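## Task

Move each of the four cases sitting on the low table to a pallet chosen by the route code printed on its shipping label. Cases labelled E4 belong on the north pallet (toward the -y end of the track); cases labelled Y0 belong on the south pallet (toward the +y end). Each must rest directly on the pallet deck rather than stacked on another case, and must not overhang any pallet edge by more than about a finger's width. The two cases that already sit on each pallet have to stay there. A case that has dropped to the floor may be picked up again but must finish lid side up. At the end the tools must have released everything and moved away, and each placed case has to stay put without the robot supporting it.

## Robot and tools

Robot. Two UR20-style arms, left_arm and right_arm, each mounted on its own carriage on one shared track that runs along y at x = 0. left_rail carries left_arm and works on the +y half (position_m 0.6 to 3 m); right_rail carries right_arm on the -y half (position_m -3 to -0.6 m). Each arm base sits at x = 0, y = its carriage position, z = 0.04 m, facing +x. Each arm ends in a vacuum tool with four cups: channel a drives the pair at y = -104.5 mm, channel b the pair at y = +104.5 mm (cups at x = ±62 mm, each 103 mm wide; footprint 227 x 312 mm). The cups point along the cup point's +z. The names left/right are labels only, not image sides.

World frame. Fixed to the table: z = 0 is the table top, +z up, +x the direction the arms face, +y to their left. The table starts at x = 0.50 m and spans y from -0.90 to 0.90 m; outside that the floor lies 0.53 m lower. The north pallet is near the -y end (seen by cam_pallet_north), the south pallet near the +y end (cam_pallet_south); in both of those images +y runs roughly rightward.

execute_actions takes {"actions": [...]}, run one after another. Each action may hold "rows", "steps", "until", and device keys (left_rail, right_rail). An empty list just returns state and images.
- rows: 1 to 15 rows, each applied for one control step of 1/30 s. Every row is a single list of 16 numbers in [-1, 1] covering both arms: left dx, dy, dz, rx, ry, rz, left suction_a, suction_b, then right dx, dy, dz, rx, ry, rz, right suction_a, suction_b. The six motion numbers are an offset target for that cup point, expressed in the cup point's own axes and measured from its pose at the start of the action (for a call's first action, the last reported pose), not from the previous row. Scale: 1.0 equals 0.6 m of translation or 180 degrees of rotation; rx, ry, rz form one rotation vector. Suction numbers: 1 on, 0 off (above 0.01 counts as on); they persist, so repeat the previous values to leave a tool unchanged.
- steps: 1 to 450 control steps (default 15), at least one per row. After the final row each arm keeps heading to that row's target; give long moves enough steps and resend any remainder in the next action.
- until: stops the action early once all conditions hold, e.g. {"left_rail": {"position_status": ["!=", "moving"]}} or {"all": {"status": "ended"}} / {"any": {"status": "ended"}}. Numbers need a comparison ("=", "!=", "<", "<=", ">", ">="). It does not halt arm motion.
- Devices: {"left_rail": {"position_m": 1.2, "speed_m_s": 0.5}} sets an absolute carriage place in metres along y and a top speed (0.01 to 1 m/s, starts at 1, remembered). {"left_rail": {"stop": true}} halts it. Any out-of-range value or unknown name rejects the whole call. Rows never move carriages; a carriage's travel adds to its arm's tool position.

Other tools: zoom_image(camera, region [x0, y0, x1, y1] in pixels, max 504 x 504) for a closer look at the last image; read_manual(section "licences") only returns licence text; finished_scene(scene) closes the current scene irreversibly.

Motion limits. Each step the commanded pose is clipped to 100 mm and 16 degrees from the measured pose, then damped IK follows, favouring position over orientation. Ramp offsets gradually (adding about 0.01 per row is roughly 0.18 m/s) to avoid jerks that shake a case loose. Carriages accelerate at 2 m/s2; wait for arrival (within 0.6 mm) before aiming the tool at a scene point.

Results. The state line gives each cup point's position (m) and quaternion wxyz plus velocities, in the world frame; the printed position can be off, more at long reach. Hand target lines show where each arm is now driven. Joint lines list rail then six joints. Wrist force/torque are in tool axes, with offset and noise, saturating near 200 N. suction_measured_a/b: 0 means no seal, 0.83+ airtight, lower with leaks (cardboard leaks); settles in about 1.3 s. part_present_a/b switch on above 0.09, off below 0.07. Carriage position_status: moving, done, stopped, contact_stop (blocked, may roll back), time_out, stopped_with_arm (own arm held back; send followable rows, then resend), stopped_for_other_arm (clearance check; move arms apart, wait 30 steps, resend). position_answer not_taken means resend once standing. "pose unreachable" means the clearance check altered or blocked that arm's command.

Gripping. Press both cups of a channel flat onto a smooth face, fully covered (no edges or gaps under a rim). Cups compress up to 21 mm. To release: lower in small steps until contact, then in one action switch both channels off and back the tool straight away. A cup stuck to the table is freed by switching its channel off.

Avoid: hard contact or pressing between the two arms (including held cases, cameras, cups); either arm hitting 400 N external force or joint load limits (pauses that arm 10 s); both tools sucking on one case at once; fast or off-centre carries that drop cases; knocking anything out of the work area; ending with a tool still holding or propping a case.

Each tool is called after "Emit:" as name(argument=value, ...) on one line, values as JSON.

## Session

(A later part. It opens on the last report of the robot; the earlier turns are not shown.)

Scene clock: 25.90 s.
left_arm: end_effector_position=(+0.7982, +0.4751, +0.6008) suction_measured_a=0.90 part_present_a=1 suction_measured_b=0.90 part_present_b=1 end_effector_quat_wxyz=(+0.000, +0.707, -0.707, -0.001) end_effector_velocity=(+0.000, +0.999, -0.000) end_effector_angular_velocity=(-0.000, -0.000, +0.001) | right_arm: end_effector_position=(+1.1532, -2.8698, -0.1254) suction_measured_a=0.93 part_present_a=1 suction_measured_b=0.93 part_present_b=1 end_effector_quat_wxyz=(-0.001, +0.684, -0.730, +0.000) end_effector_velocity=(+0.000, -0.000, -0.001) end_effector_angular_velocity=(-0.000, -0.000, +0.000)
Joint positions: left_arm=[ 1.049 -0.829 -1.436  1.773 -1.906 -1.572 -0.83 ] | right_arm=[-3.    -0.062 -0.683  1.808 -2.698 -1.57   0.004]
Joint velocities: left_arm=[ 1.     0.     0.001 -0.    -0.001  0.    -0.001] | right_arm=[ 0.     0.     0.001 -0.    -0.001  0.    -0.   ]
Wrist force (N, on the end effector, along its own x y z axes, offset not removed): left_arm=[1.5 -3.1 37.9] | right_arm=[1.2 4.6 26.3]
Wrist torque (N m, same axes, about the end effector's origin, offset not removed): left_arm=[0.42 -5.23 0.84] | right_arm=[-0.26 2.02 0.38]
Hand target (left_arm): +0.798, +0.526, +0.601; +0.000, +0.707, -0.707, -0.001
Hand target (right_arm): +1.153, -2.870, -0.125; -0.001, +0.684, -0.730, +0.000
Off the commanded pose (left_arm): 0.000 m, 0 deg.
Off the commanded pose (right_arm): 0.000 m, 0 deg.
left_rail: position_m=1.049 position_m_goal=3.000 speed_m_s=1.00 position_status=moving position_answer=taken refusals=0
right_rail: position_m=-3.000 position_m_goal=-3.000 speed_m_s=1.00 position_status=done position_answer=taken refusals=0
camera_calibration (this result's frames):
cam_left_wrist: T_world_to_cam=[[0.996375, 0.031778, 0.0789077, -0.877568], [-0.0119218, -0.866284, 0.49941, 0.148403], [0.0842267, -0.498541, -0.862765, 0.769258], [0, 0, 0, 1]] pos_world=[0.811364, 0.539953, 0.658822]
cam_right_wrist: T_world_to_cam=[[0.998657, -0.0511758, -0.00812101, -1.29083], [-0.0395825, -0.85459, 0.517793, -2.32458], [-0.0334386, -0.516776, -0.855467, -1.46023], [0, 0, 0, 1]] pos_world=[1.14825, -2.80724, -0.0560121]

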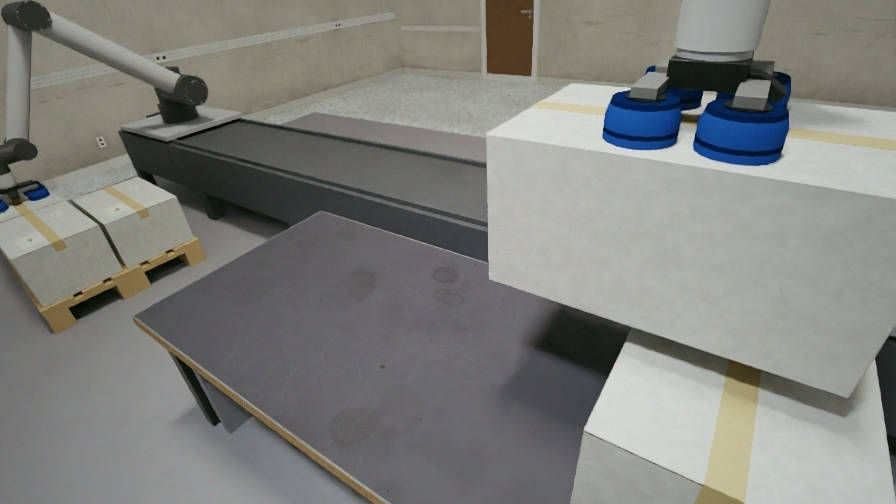

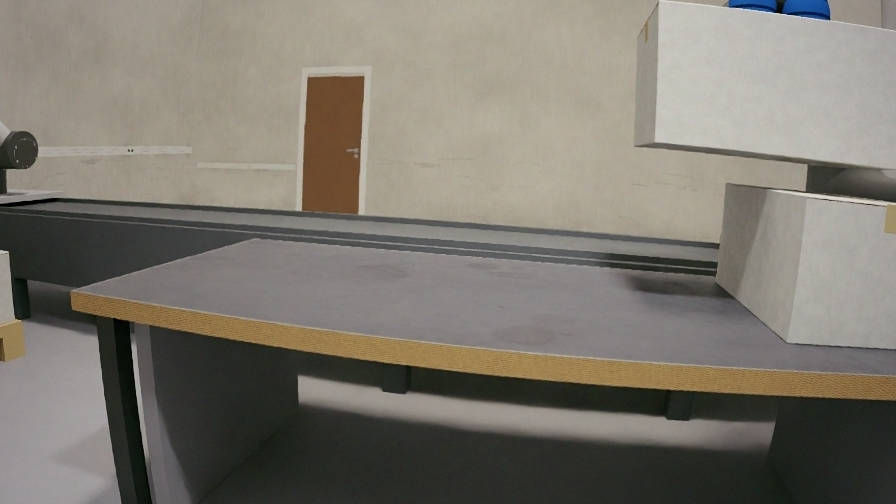

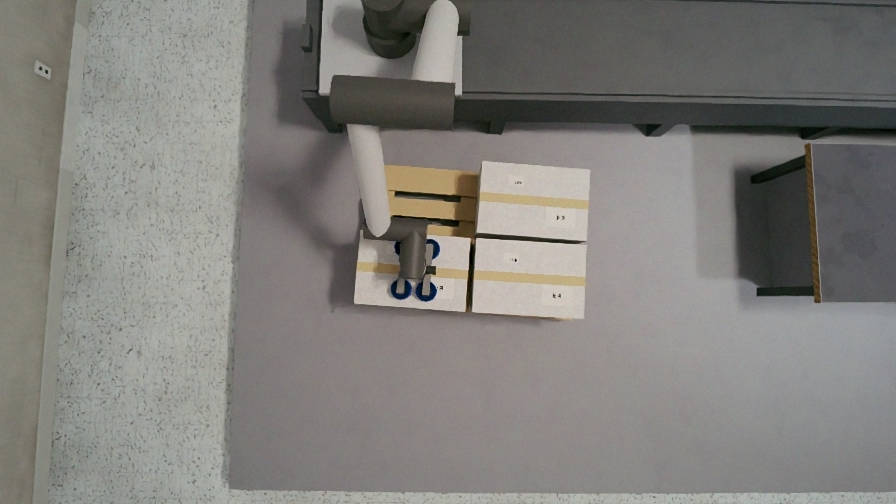

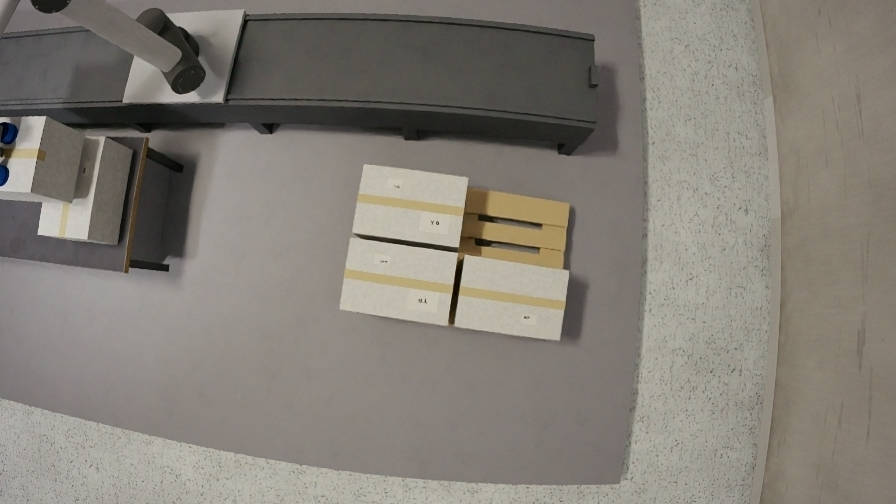

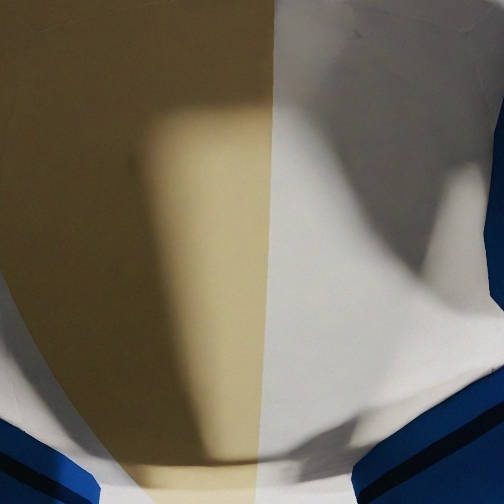

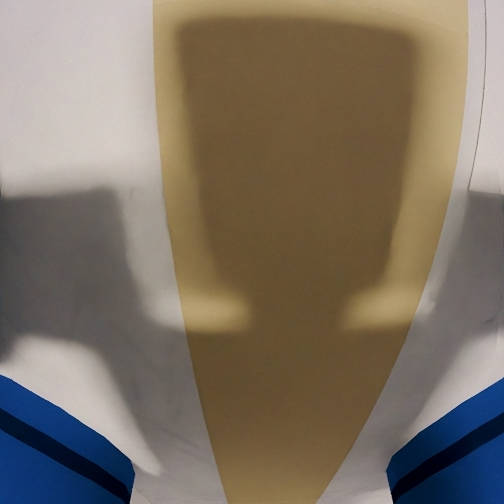

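Emit:
execute_actions(actions=[{"rows":[[0,0,0,0,0,0,1,1,0,0,0.003,0,0,0,1,1]],"steps":9}])

Scene clock: 26.60 s.
left_arm: end_effector_position=(+0.7982, +1.1749, +0.6008) suction_measured_a=0.90 part_present_a=1 suction_measured_b=0.90 part_present_b=1 end_effector_quat_wxyz=(+0.000, +0.707, -0.707, -0.001) end_effector_velocity=(-0.000, +1.000, +0.000) end_effector_angular_velocity=(+0.001, +0.001, -0.000) | right_arm: end_effector_position=(+1.1532, -2.8698, -0.1270) suction_measured_a=0.93 part_present_a=1 suction_measured_b=0.93 part_present_b=1 end_effector_quat_wxyz=(-0.001, +0.684, -0.730, +0.000) end_effector_velocity=(+0.000, -0.000, -0.001) end_effector_angular_velocity=(-0.000, -0.001, +0.000)
Joint positions: left_arm=[ 1.749 -0.829 -1.436  1.773 -1.906 -1.572 -0.83 ] | right_arm=[-3.    -0.062 -0.681  1.807 -2.699 -1.57   0.004]
Joint velocities: left_arm=[ 1.     0.    -0.     0.     0.002  0.     0.   ] | right_arm=[ 0.     0.     0.001 -0.    -0.001 -0.    -0.   ]
Wrist force (N, on the end effector, along its own x y z axes, offset not removed): left_arm=[-0.8 -6.9 36.7] | right_arm=[5.0 14.1 14.5]
Wrist torque (N m, same axes, about the end effector's origin, offset not removed): left_arm=[0.74 -4.97 0.62] | right_arm=[2.11 -1.32 -0.59]
Hand target (left_arm): +0.798, +1.226, +0.601; +0.000, +0.707, -0.707, -0.001
Hand target (right_arm): +1.153, -2.870, -0.127; -0.001, +0.684, -0.730, +0.000
Off the commanded pose (left_arm): 0.000 m, 0 deg.
Off the commanded pose (right_arm): 0.000 m, 0 deg.
left_rail: position_m=1.749 position_m_goal=3.000 speed_m_s=1.00 position_status=moving position_answer=taken refusals=0
right_rail: position_m=-3.000 position_m_goal=-3.000 speed_m_s=1.00 position_status=done position_answer=taken refusals=0
camera_calibration (this result's frames):
cam_left_wrist: T_world_to_cam=[[0.99637, 0.0317891, 0.0789677, -0.899881], [-0.0119479, -0.86625, 0.499468, 0.754614], [0.0842834, -0.498599, -0.862726, 1.11812], [0, 0, 0, 1]] pos_world=[0.811391, 1.23978, 0.658786]
cam_right_wrist: T_world_to_cam=[[0.998658, -0.0511759, -0.00795628, -1.29089], [-0.0396677, -0.854584, 0.517795, -2.32363], [-0.033298, -0.516785, -0.855467, -1.46181], [0, 0, 0, 1]] pos_world=[1.14831, -2.80724, -0.0576411]

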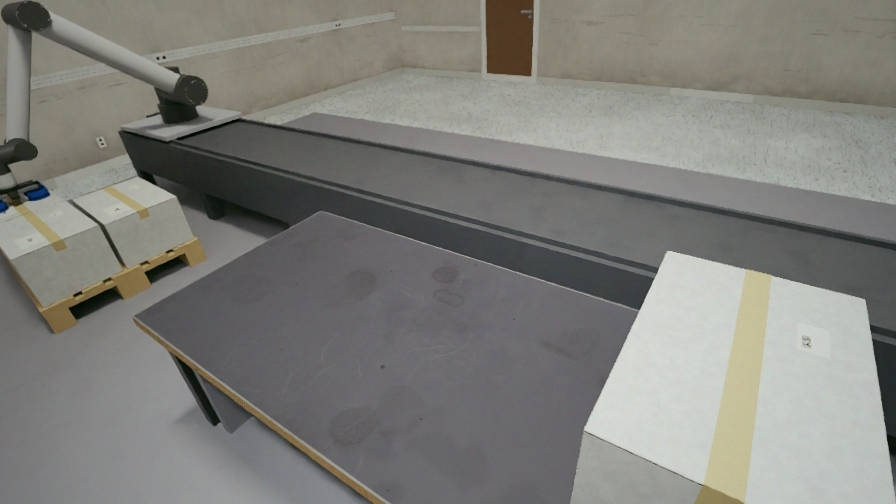

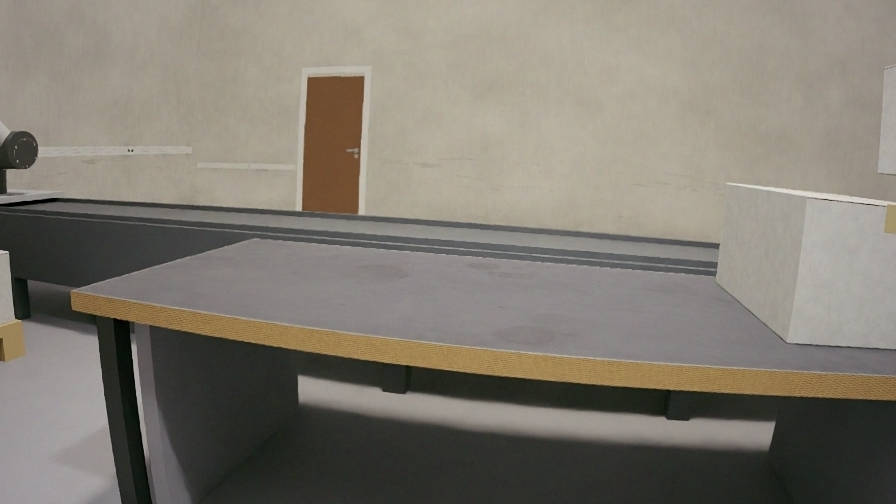

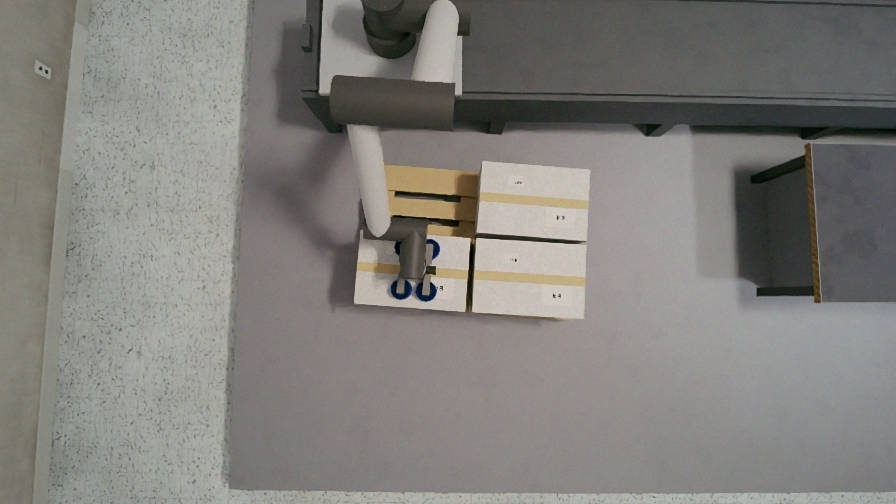

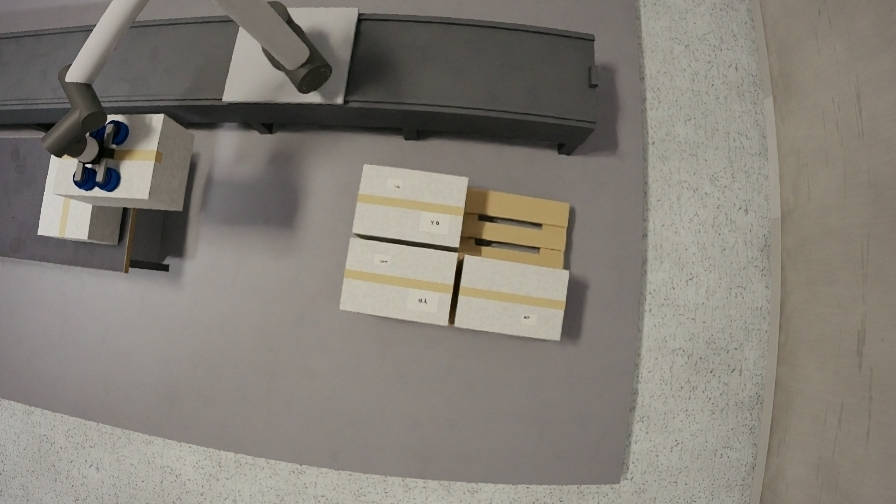

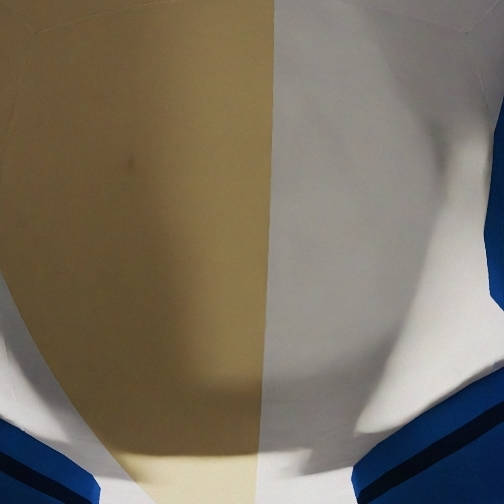

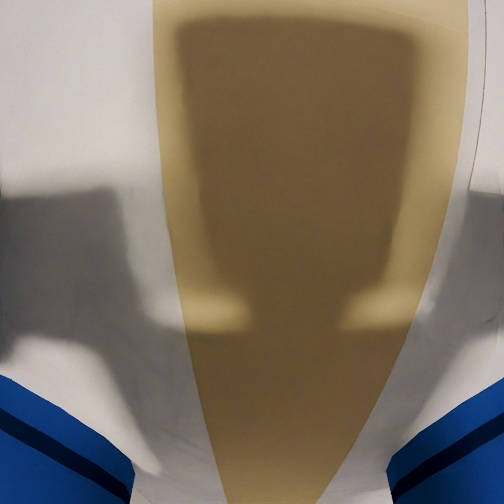

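Emit:
execute_actions(actions=[{"rows":[[0,0,0,0,0,0,1,1,0,0,-0.02,0,0,0,0,0],[0,0,0,0,0,0,1,1,0,0,-0.04,0,0,0,0,0],[0,0,0,0,0,0,1,1,0,0,-0.06,0,0,0,0,0],[0,0,0,0,0,0,1,1,0,0,-0.08,0,0,0,0,0],[0,0,0,0,0,0,1,1,0,0,-0.2,0,0,0,0,0]],"steps":22}])

Scene clock: 28.57 s.
left_arm: end_effector_position=(+0.7982, +2.4259, +0.6009) suction_measured_a=0.90 part_present_a=1 suction_measured_b=0.90 part_present_b=1 end_effector_quat_wxyz=(+0.000, +0.707, -0.707, -0.001) end_effector_velocity=(+0.000, +0.000, -0.000) end_effector_angular_velocity=(+0.001, -0.000, +0.000) | right_arm: end_effector_position=(+1.1531, -2.8697, -0.0072) suction_measured_a=0.00 part_present_a=0 suction_measured_b=0.00 part_present_b=0 end_effector_quat_wxyz=(-0.001, +0.684, -0.730, +0.000) end_effector_velocity=(+0.000, -0.000, +0.003) end_effector_angular_velocity=(-0.000, +0.000, -0.000)
Joint positions: left_arm=[ 3.    -0.829 -1.436  1.773 -1.907 -1.572 -0.83 ] | right_arm=[-3.    -0.062 -0.806  1.818 -2.585 -1.57   0.004]
Joint velocities: left_arm=[ 0.    -0.    -0.     0.     0.     0.001 -0.   ] | right_arm=[ 0.    -0.    -0.003  0.     0.003 -0.    -0.   ]
Wrist force (N, on the end effector, along its own x y z axes, offset not removed): left_arm=[0.9 -5.8 37.5] | right_arm=[6.2 5.0 -8.8]
Wrist torque (N m, same axes, about the end effector's origin, offset not removed): left_arm=[0.82 -5.22 0.63] | right_arm=[0.68 -1.57 0.22]
Hand target (left_arm): +0.798, +2.426, +0.601; +0.000, +0.707, -0.707, -0.001
Hand target (right_arm): +1.153, -2.870, -0.007; -0.001, +0.684, -0.730, +0.000
Off the commanded pose (left_arm): 0.000 m, 0 deg.
Off the commanded pose (right_arm): 0.000 m, 0 deg.
left_rail: position_m=3.000 position_m_goal=3.000 speed_m_s=1.00 position_status=done position_answer=taken refusals=0
right_rail: position_m=-3.000 position_m_goal=-3.000 speed_m_s=1.00 position_status=done position_answer=taken refusals=0
camera_calibration (this result's frames):
cam_left_wrist: T_world_to_cam=[[0.996372, 0.0317275, 0.0789751, -0.939511], [-0.0120138, -0.866199, 0.499556, 1.83813], [0.0842578, -0.498692, -0.862674, 1.74212], [0, 0, 0, 1]] pos_world=[0.811398, 2.49077, 0.658832]
cam_right_wrist: T_world_to_cam=[[0.99866, -0.0511203, -0.0080452, -1.28964], [-0.0395743, -0.854592, 0.517791, -2.38567], [-0.033345, -0.516778, -0.85547, -1.35924], [0, 0, 0, 1]] pos_world=[1.14817, -2.80713, 0.0621087]

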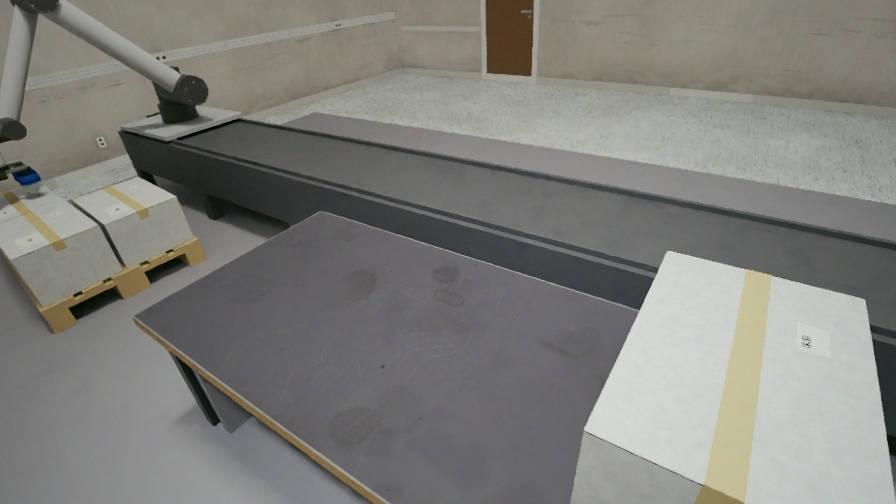

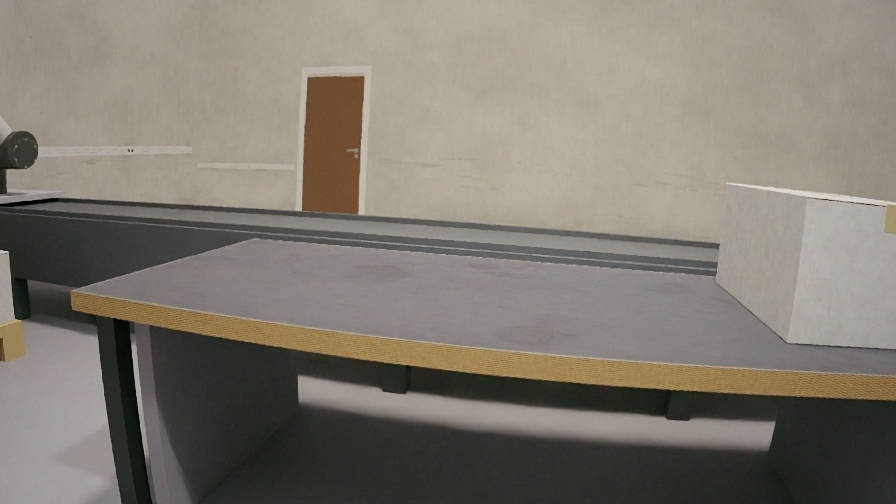

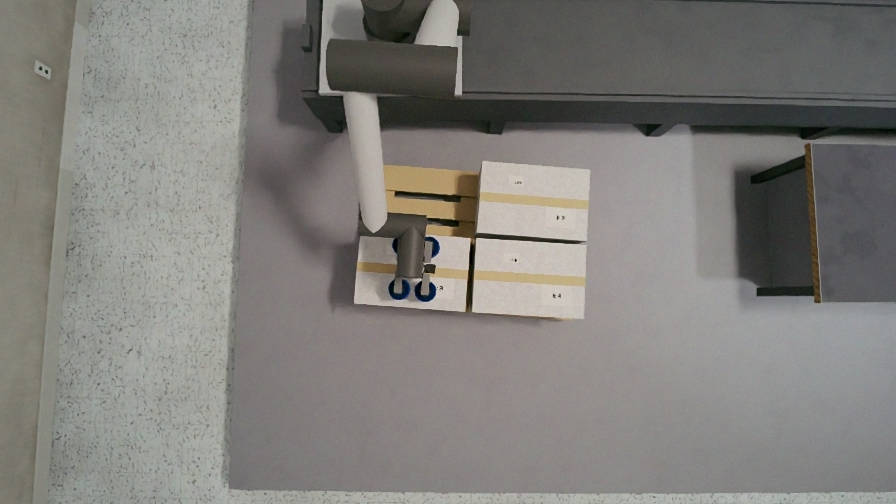

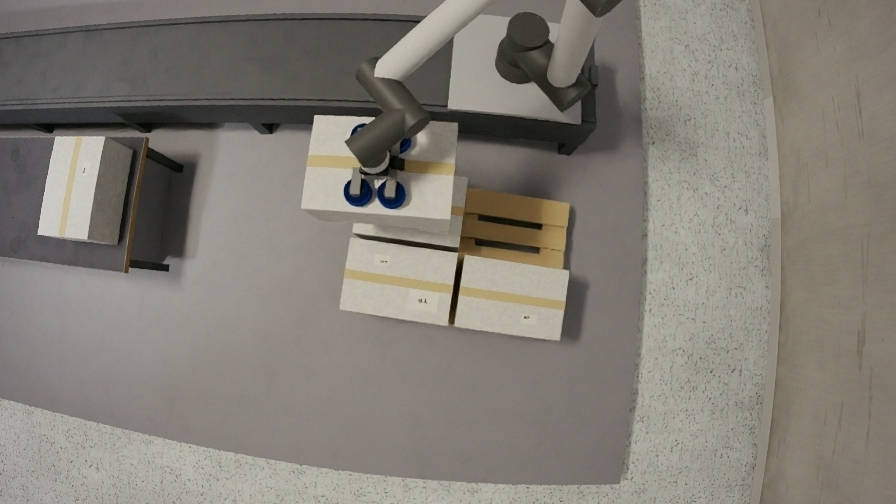

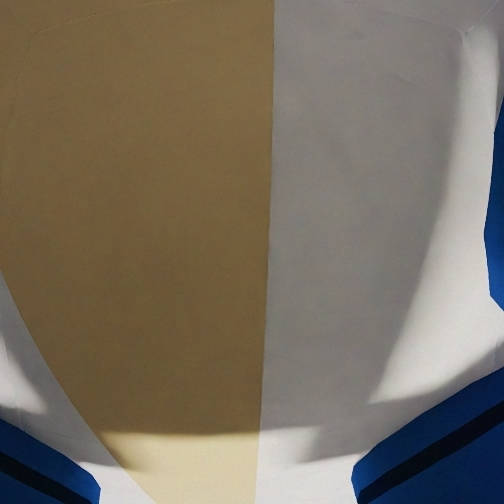

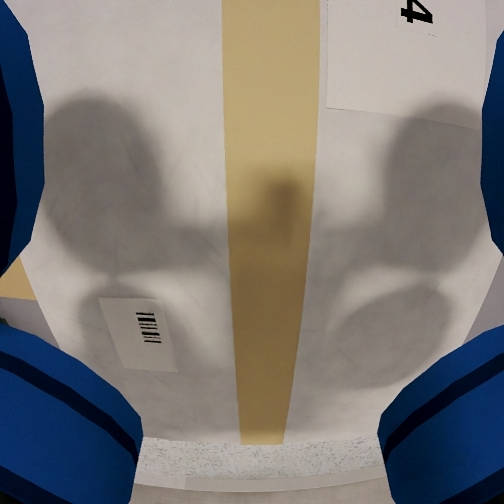

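Emit:
execute_actions(actions=[{"right_rail":{"position_m":-0.6},"rows":[[-0.03,0,0.01,0,0,0,1,1,0,0,-0.2,0,0,0.1,0,0],[-0.07,0,0.03,0,0,0,1,1,-0.1,0,-0.4,0,0,0.2,0,0],[-0.12,0,0.05,0,0,0.01,1,1,-0.2,0,-0.58,0,0,0.3,0,0],[-0.2,0,0.08,0,0,0.02,1,1,-0.4,0,-0.58,0,0,0.479,0,0],[-1,0,0.45,0,0,0.022,1,1,-1,0,-0.58,0,0,0.479,0,0]],"steps":45},{"rows":[[-0.13,0,0.1,0,0,0,1,1,0.513,0.88,0,0,0,0,0,0]],"steps":15},{"rows":[[0,0,0.55,0,0,0,1,1,0,0,0,0,0,0,0,0]],"steps":30}])

Scene clock: 32.17 s.
left_arm: end_effector_position=(+0.8000, +3.1018, -0.0573) suction_measured_a=0.90 part_present_a=1 suction_measured_b=0.90 part_present_b=1 end_effector_quat_wxyz=(+0.001, +0.683, -0.731, -0.001) end_effector_velocity=(+0.002, +0.000, -0.004) end_effector_angular_velocity=(+0.000, -0.002, +0.000) | right_arm: end_effector_position=(+1.0439, +0.3651, +0.3405) suction_measured_a=0.00 part_present_a=0 suction_measured_b=0.00 part_present_b=0 end_effector_quat_wxyz=(+0.001, -0.002, +1.000, +0.002) end_effector_velocity=(+0.000, -0.001, +0.000) end_effector_angular_velocity=(-0.000, +0.000, -0.001)
Joint positions: left_arm=[ 3.    -0.125 -0.906  2.352 -3.015 -1.571 -0.057] | right_arm=[-0.6    0.604 -0.837  1.243 -1.982 -1.569  2.171]
Joint velocities: left_arm=[ 0.     0.001  0.008 -0.002 -0.007  0.     0.   ] | right_arm=[ 0.    -0.001 -0.     0.     0.    -0.    -0.   ]
Wrist force (N, on the end effector, along its own x y z axes, offset not removed): left_arm=[1.6 -5.2 36.8] | right_arm=[2.0 -0.8 -9.0]
Wrist torque (N m, same axes, about the end effector's origin, offset not removed): left_arm=[1.15 -5.25 0.62] | right_arm=[-0.24 -0.92 0.40]
Hand target (left_arm): +0.800, +3.102, -0.058; +0.001, +0.683, -0.731, -0.001
Hand target (right_arm): +1.044, +0.365, +0.340; +0.001, -0.002, +1.000, +0.002
Off the commanded pose (left_arm): 0.001 m, 0 deg.
Off the commanded pose (right_arm): 0.000 m, 0 deg.
left_rail: position_m=3.000 position_m_goal=3.000 speed_m_s=1.00 position_status=done position_answer=taken refusals=0
right_rail: position_m=-0.600 position_m_goal=-0.600 speed_m_s=1.00 position_status=done position_answer=taken refusals=0
camera_calibration (this result's frames):
cam_left_wrist: T_world_to_cam=[[0.996248, -0.0368791, 0.0782995, -0.697942], [-0.0712606, -0.862951, 0.500237, 2.78978], [0.0491204, -0.50394, -0.862341, 1.5557], [0, 0, 0, 1]] pos_world=[0.817708, 3.16568, 0.000637193]
cam_right_wrist: T_world_to_cam=[[0.0187443, -0.999729, -0.013804, 0.358863], [-0.856059, -0.0231803, 0.516358, 0.743592], [-0.516538, 0.00213823, -0.856262, 0.921459], [0, 0, 0, 1]] pos_world=[1.1058, 0.374032, 0.410004]

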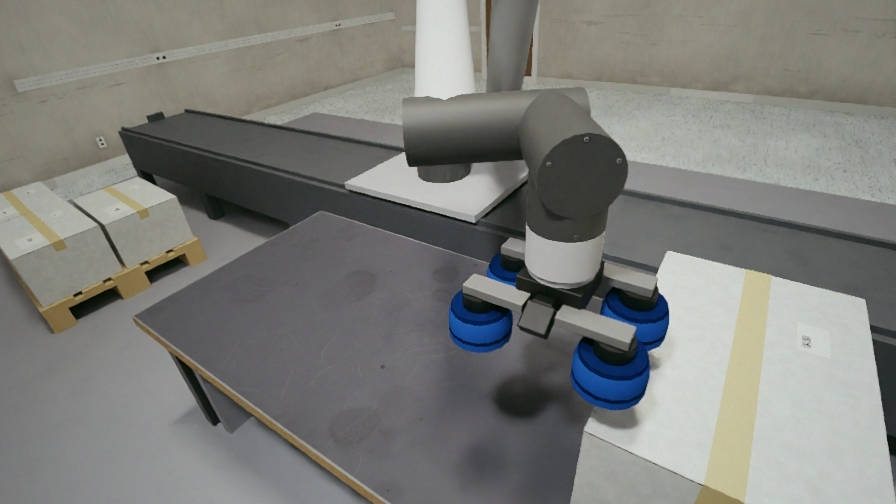

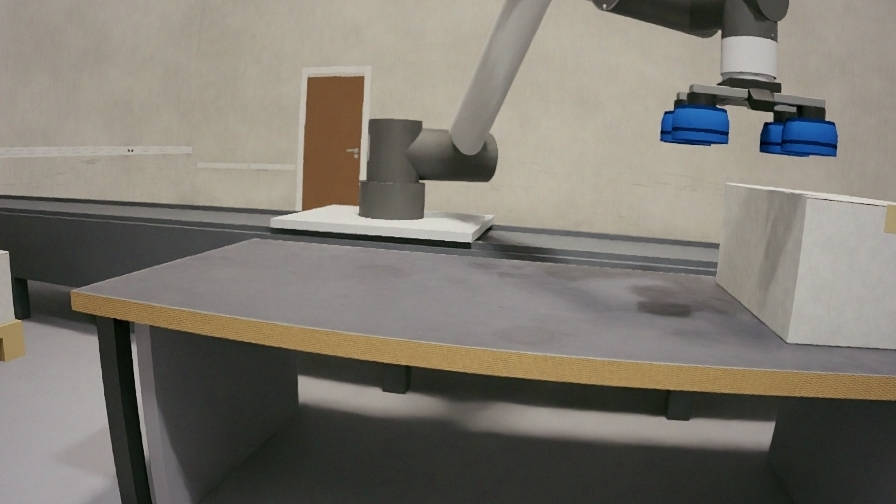

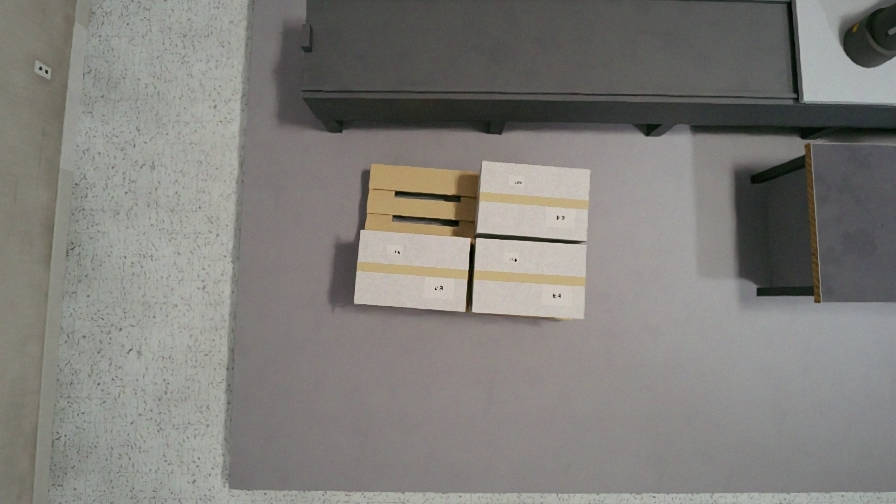

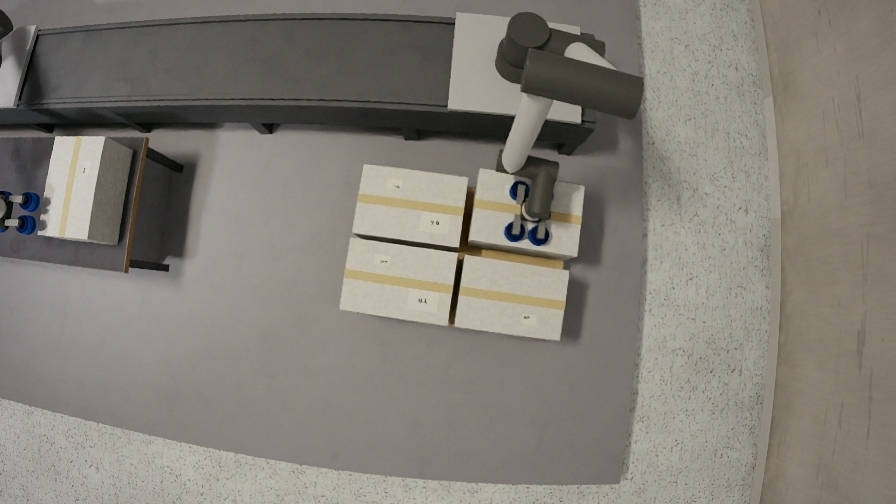

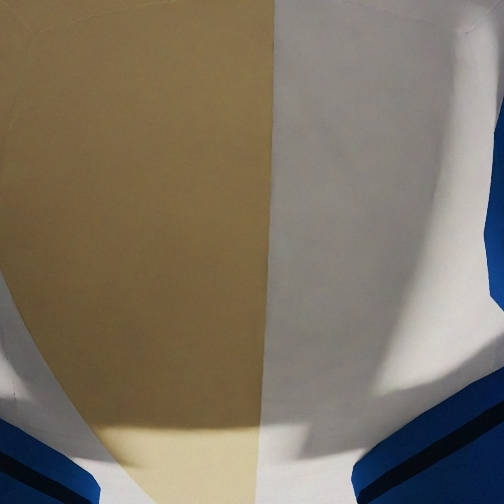

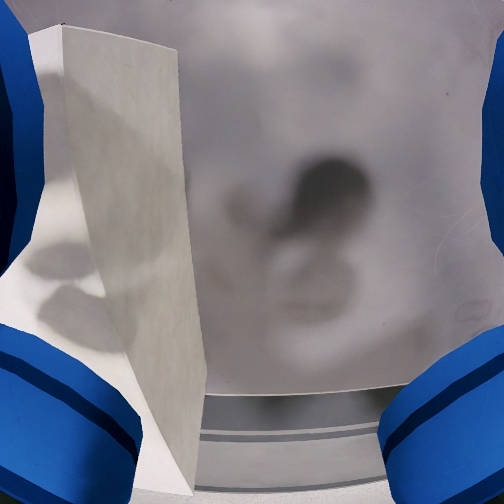

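Left: +x 4 cm, -y 2.5 cm, down to -0.10.

Emit:
execute_actions(actions=[{"rows":[[0.02,-0.03,0.03,0,0,0,1,1,0.267,0.488,0.04,0,0,0,0,0],[0.042,-0.067,0.075,0,0,0,1,1,0.267,0.488,0.06,0,0,0,0,0]],"steps":28}])

Emit:
zoom_image(camera="cam_pallet_south", region=[420,140,620,300])

Scene clock: 33.33 s.
left_arm: end_effector_position=(+0.8384, +3.0740, -0.1023) suction_measured_a=0.90 part_present_a=1 suction_measured_b=0.90 part_present_b=1 end_effector_quat_wxyz=(+0.001, +0.683, -0.731, -0.001) end_effector_velocity=(+0.000, -0.000, -0.000) end_effector_angular_velocity=(-0.000, -0.000, -0.000) | right_arm: end_effector_position=(+0.8824, +0.6566, +0.3047) suction_measured_a=0.00 part_present_a=0 suction_measured_b=0.00 part_present_b=0 end_effector_quat_wxyz=(+0.001, -0.002, +1.000, +0.002) end_effector_velocity=(+0.000, +0.005, -0.000) end_effector_angular_velocity=(-0.001, +0.001, -0.001)
Joint positions: left_arm=[ 3.    -0.153 -0.828  2.295 -3.035 -1.571 -0.085] | right_arm=[-0.6    0.827 -0.682  0.999 -1.892 -1.57   2.394]
Joint velocities: left_arm=[ 0. -0.  0. -0. -0. -0. -0.] | right_arm=[ 0.     0.002  0.007 -0.013  0.008 -0.     0.003]
Wrist force (N, on the end effector, along its own x y z axes, offset not removed): left_arm=[0.6 -6.2 35.5] | right_arm=[1.0 8.6 -4.8]
Wrist torque (N m, same axes, about the end effector's origin, offset not removed): left_arm=[0.85 -5.07 0.64] | right_arm=[0.95 -0.83 0.23]
Hand target (left_arm): +0.838, +3.074, -0.102; +0.001, +0.683, -0.731, -0.001
Hand target (right_arm): +0.882, +0.657, +0.305; +0.001, -0.002, +1.000, +0.002
Off the commanded pose (left_arm): 0.000 m, 0 deg.
Off the commanded pose (right_arm): 0.001 m, 0 deg.
left_rail: position_m=3.000 position_m_goal=3.000 speed_m_s=1.00 position_status=done position_answer=taken refusals=0
right_rail: position_m=-0.600 position_m_goal=-0.600 speed_m_s=1.00 position_status=done position_answer=taken refusals=0
camera_calibration (this result's frames):
cam_left_wrist: T_world_to_cam=[[0.996248, -0.0368479, 0.0783053, -0.733731], [-0.071235, -0.862969, 0.50021, 2.79106], [0.0491433, -0.503911, -0.862356, 1.50088], [0, 0, 0, 1]] pos_world=[0.856041, 3.13787, -0.0443677]
cam_right_wrist: T_world_to_cam=[[0.0187123, -0.999727, -0.0140275, 0.652881], [-0.855863, -0.0232692, 0.516679, 0.630428], [-0.516864, 0.00233736, -0.856064, 0.806947], [0, 0, 0, 1]] pos_world=[0.944426, 0.665485, 0.374228]

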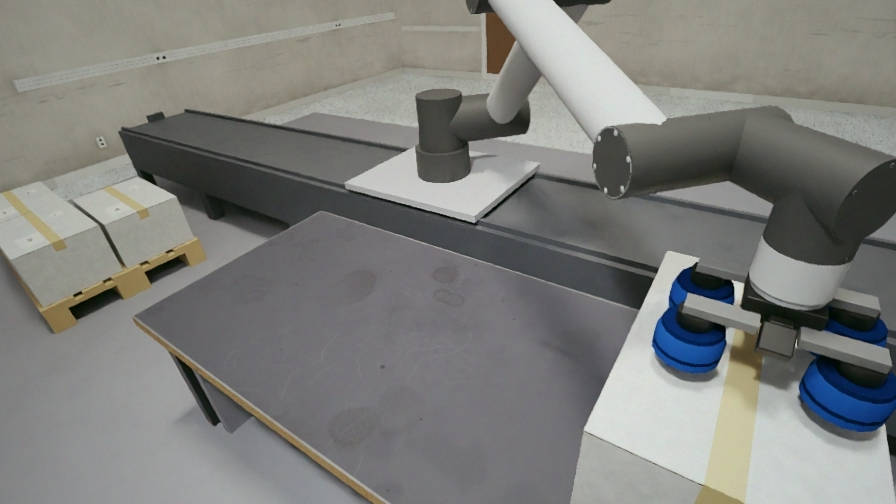

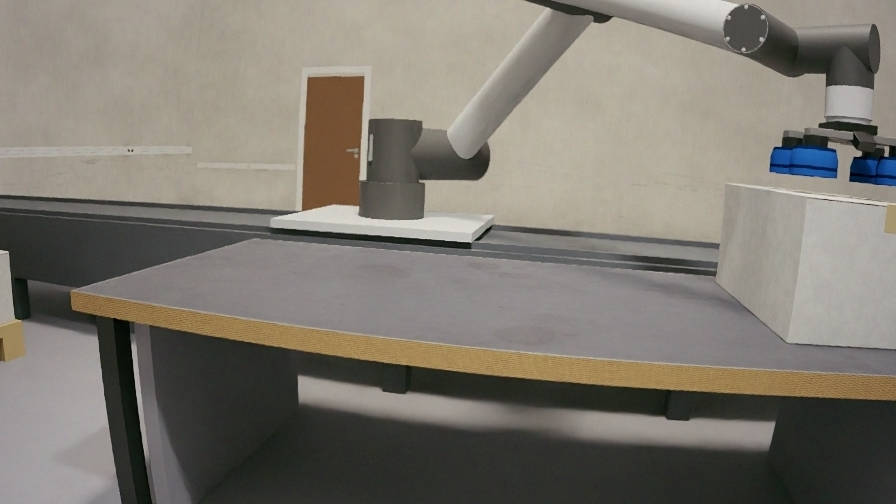

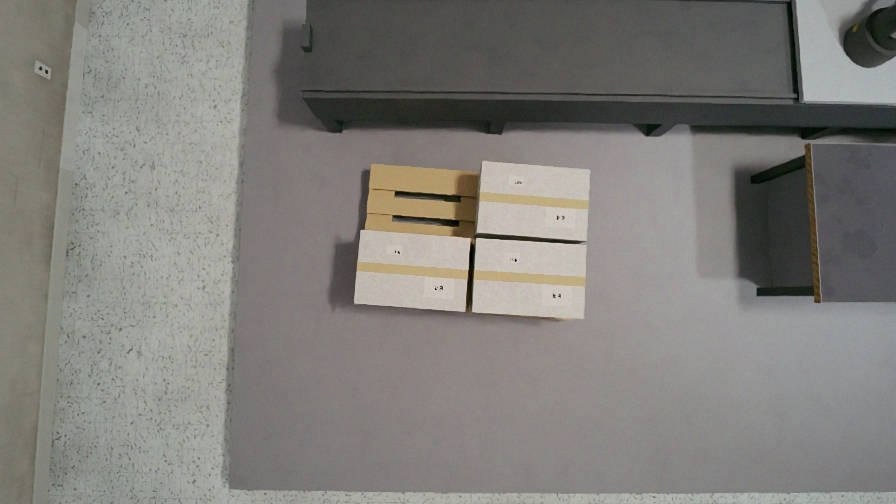

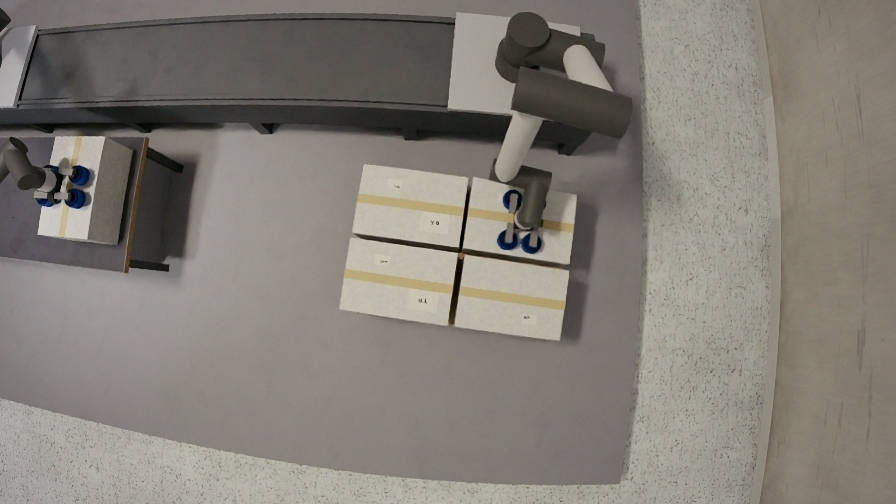

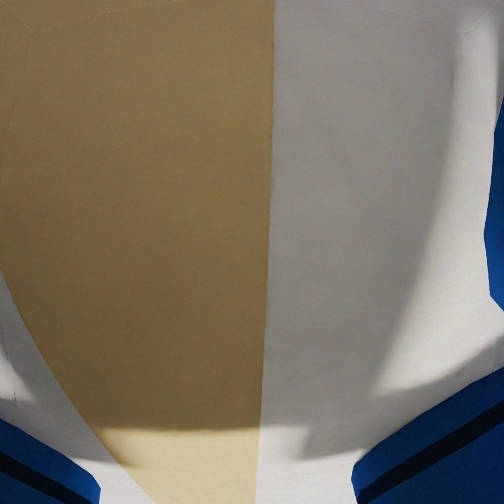

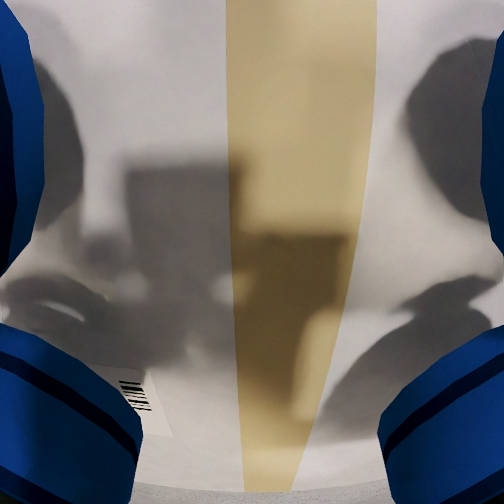

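Region (420, 140, 620, 300) of cam_pallet_south's 896x504 image, scaled by 2.520, with more detail than that image has; it fills the top 403 rows of this view, and the rest is white.

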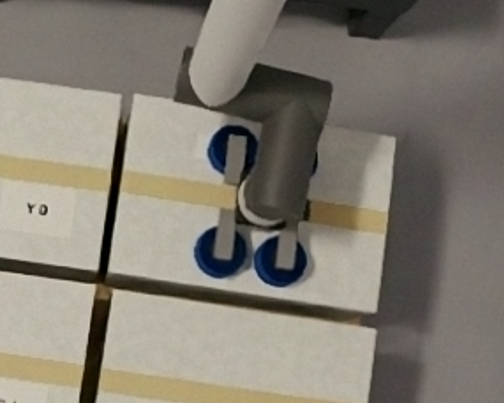

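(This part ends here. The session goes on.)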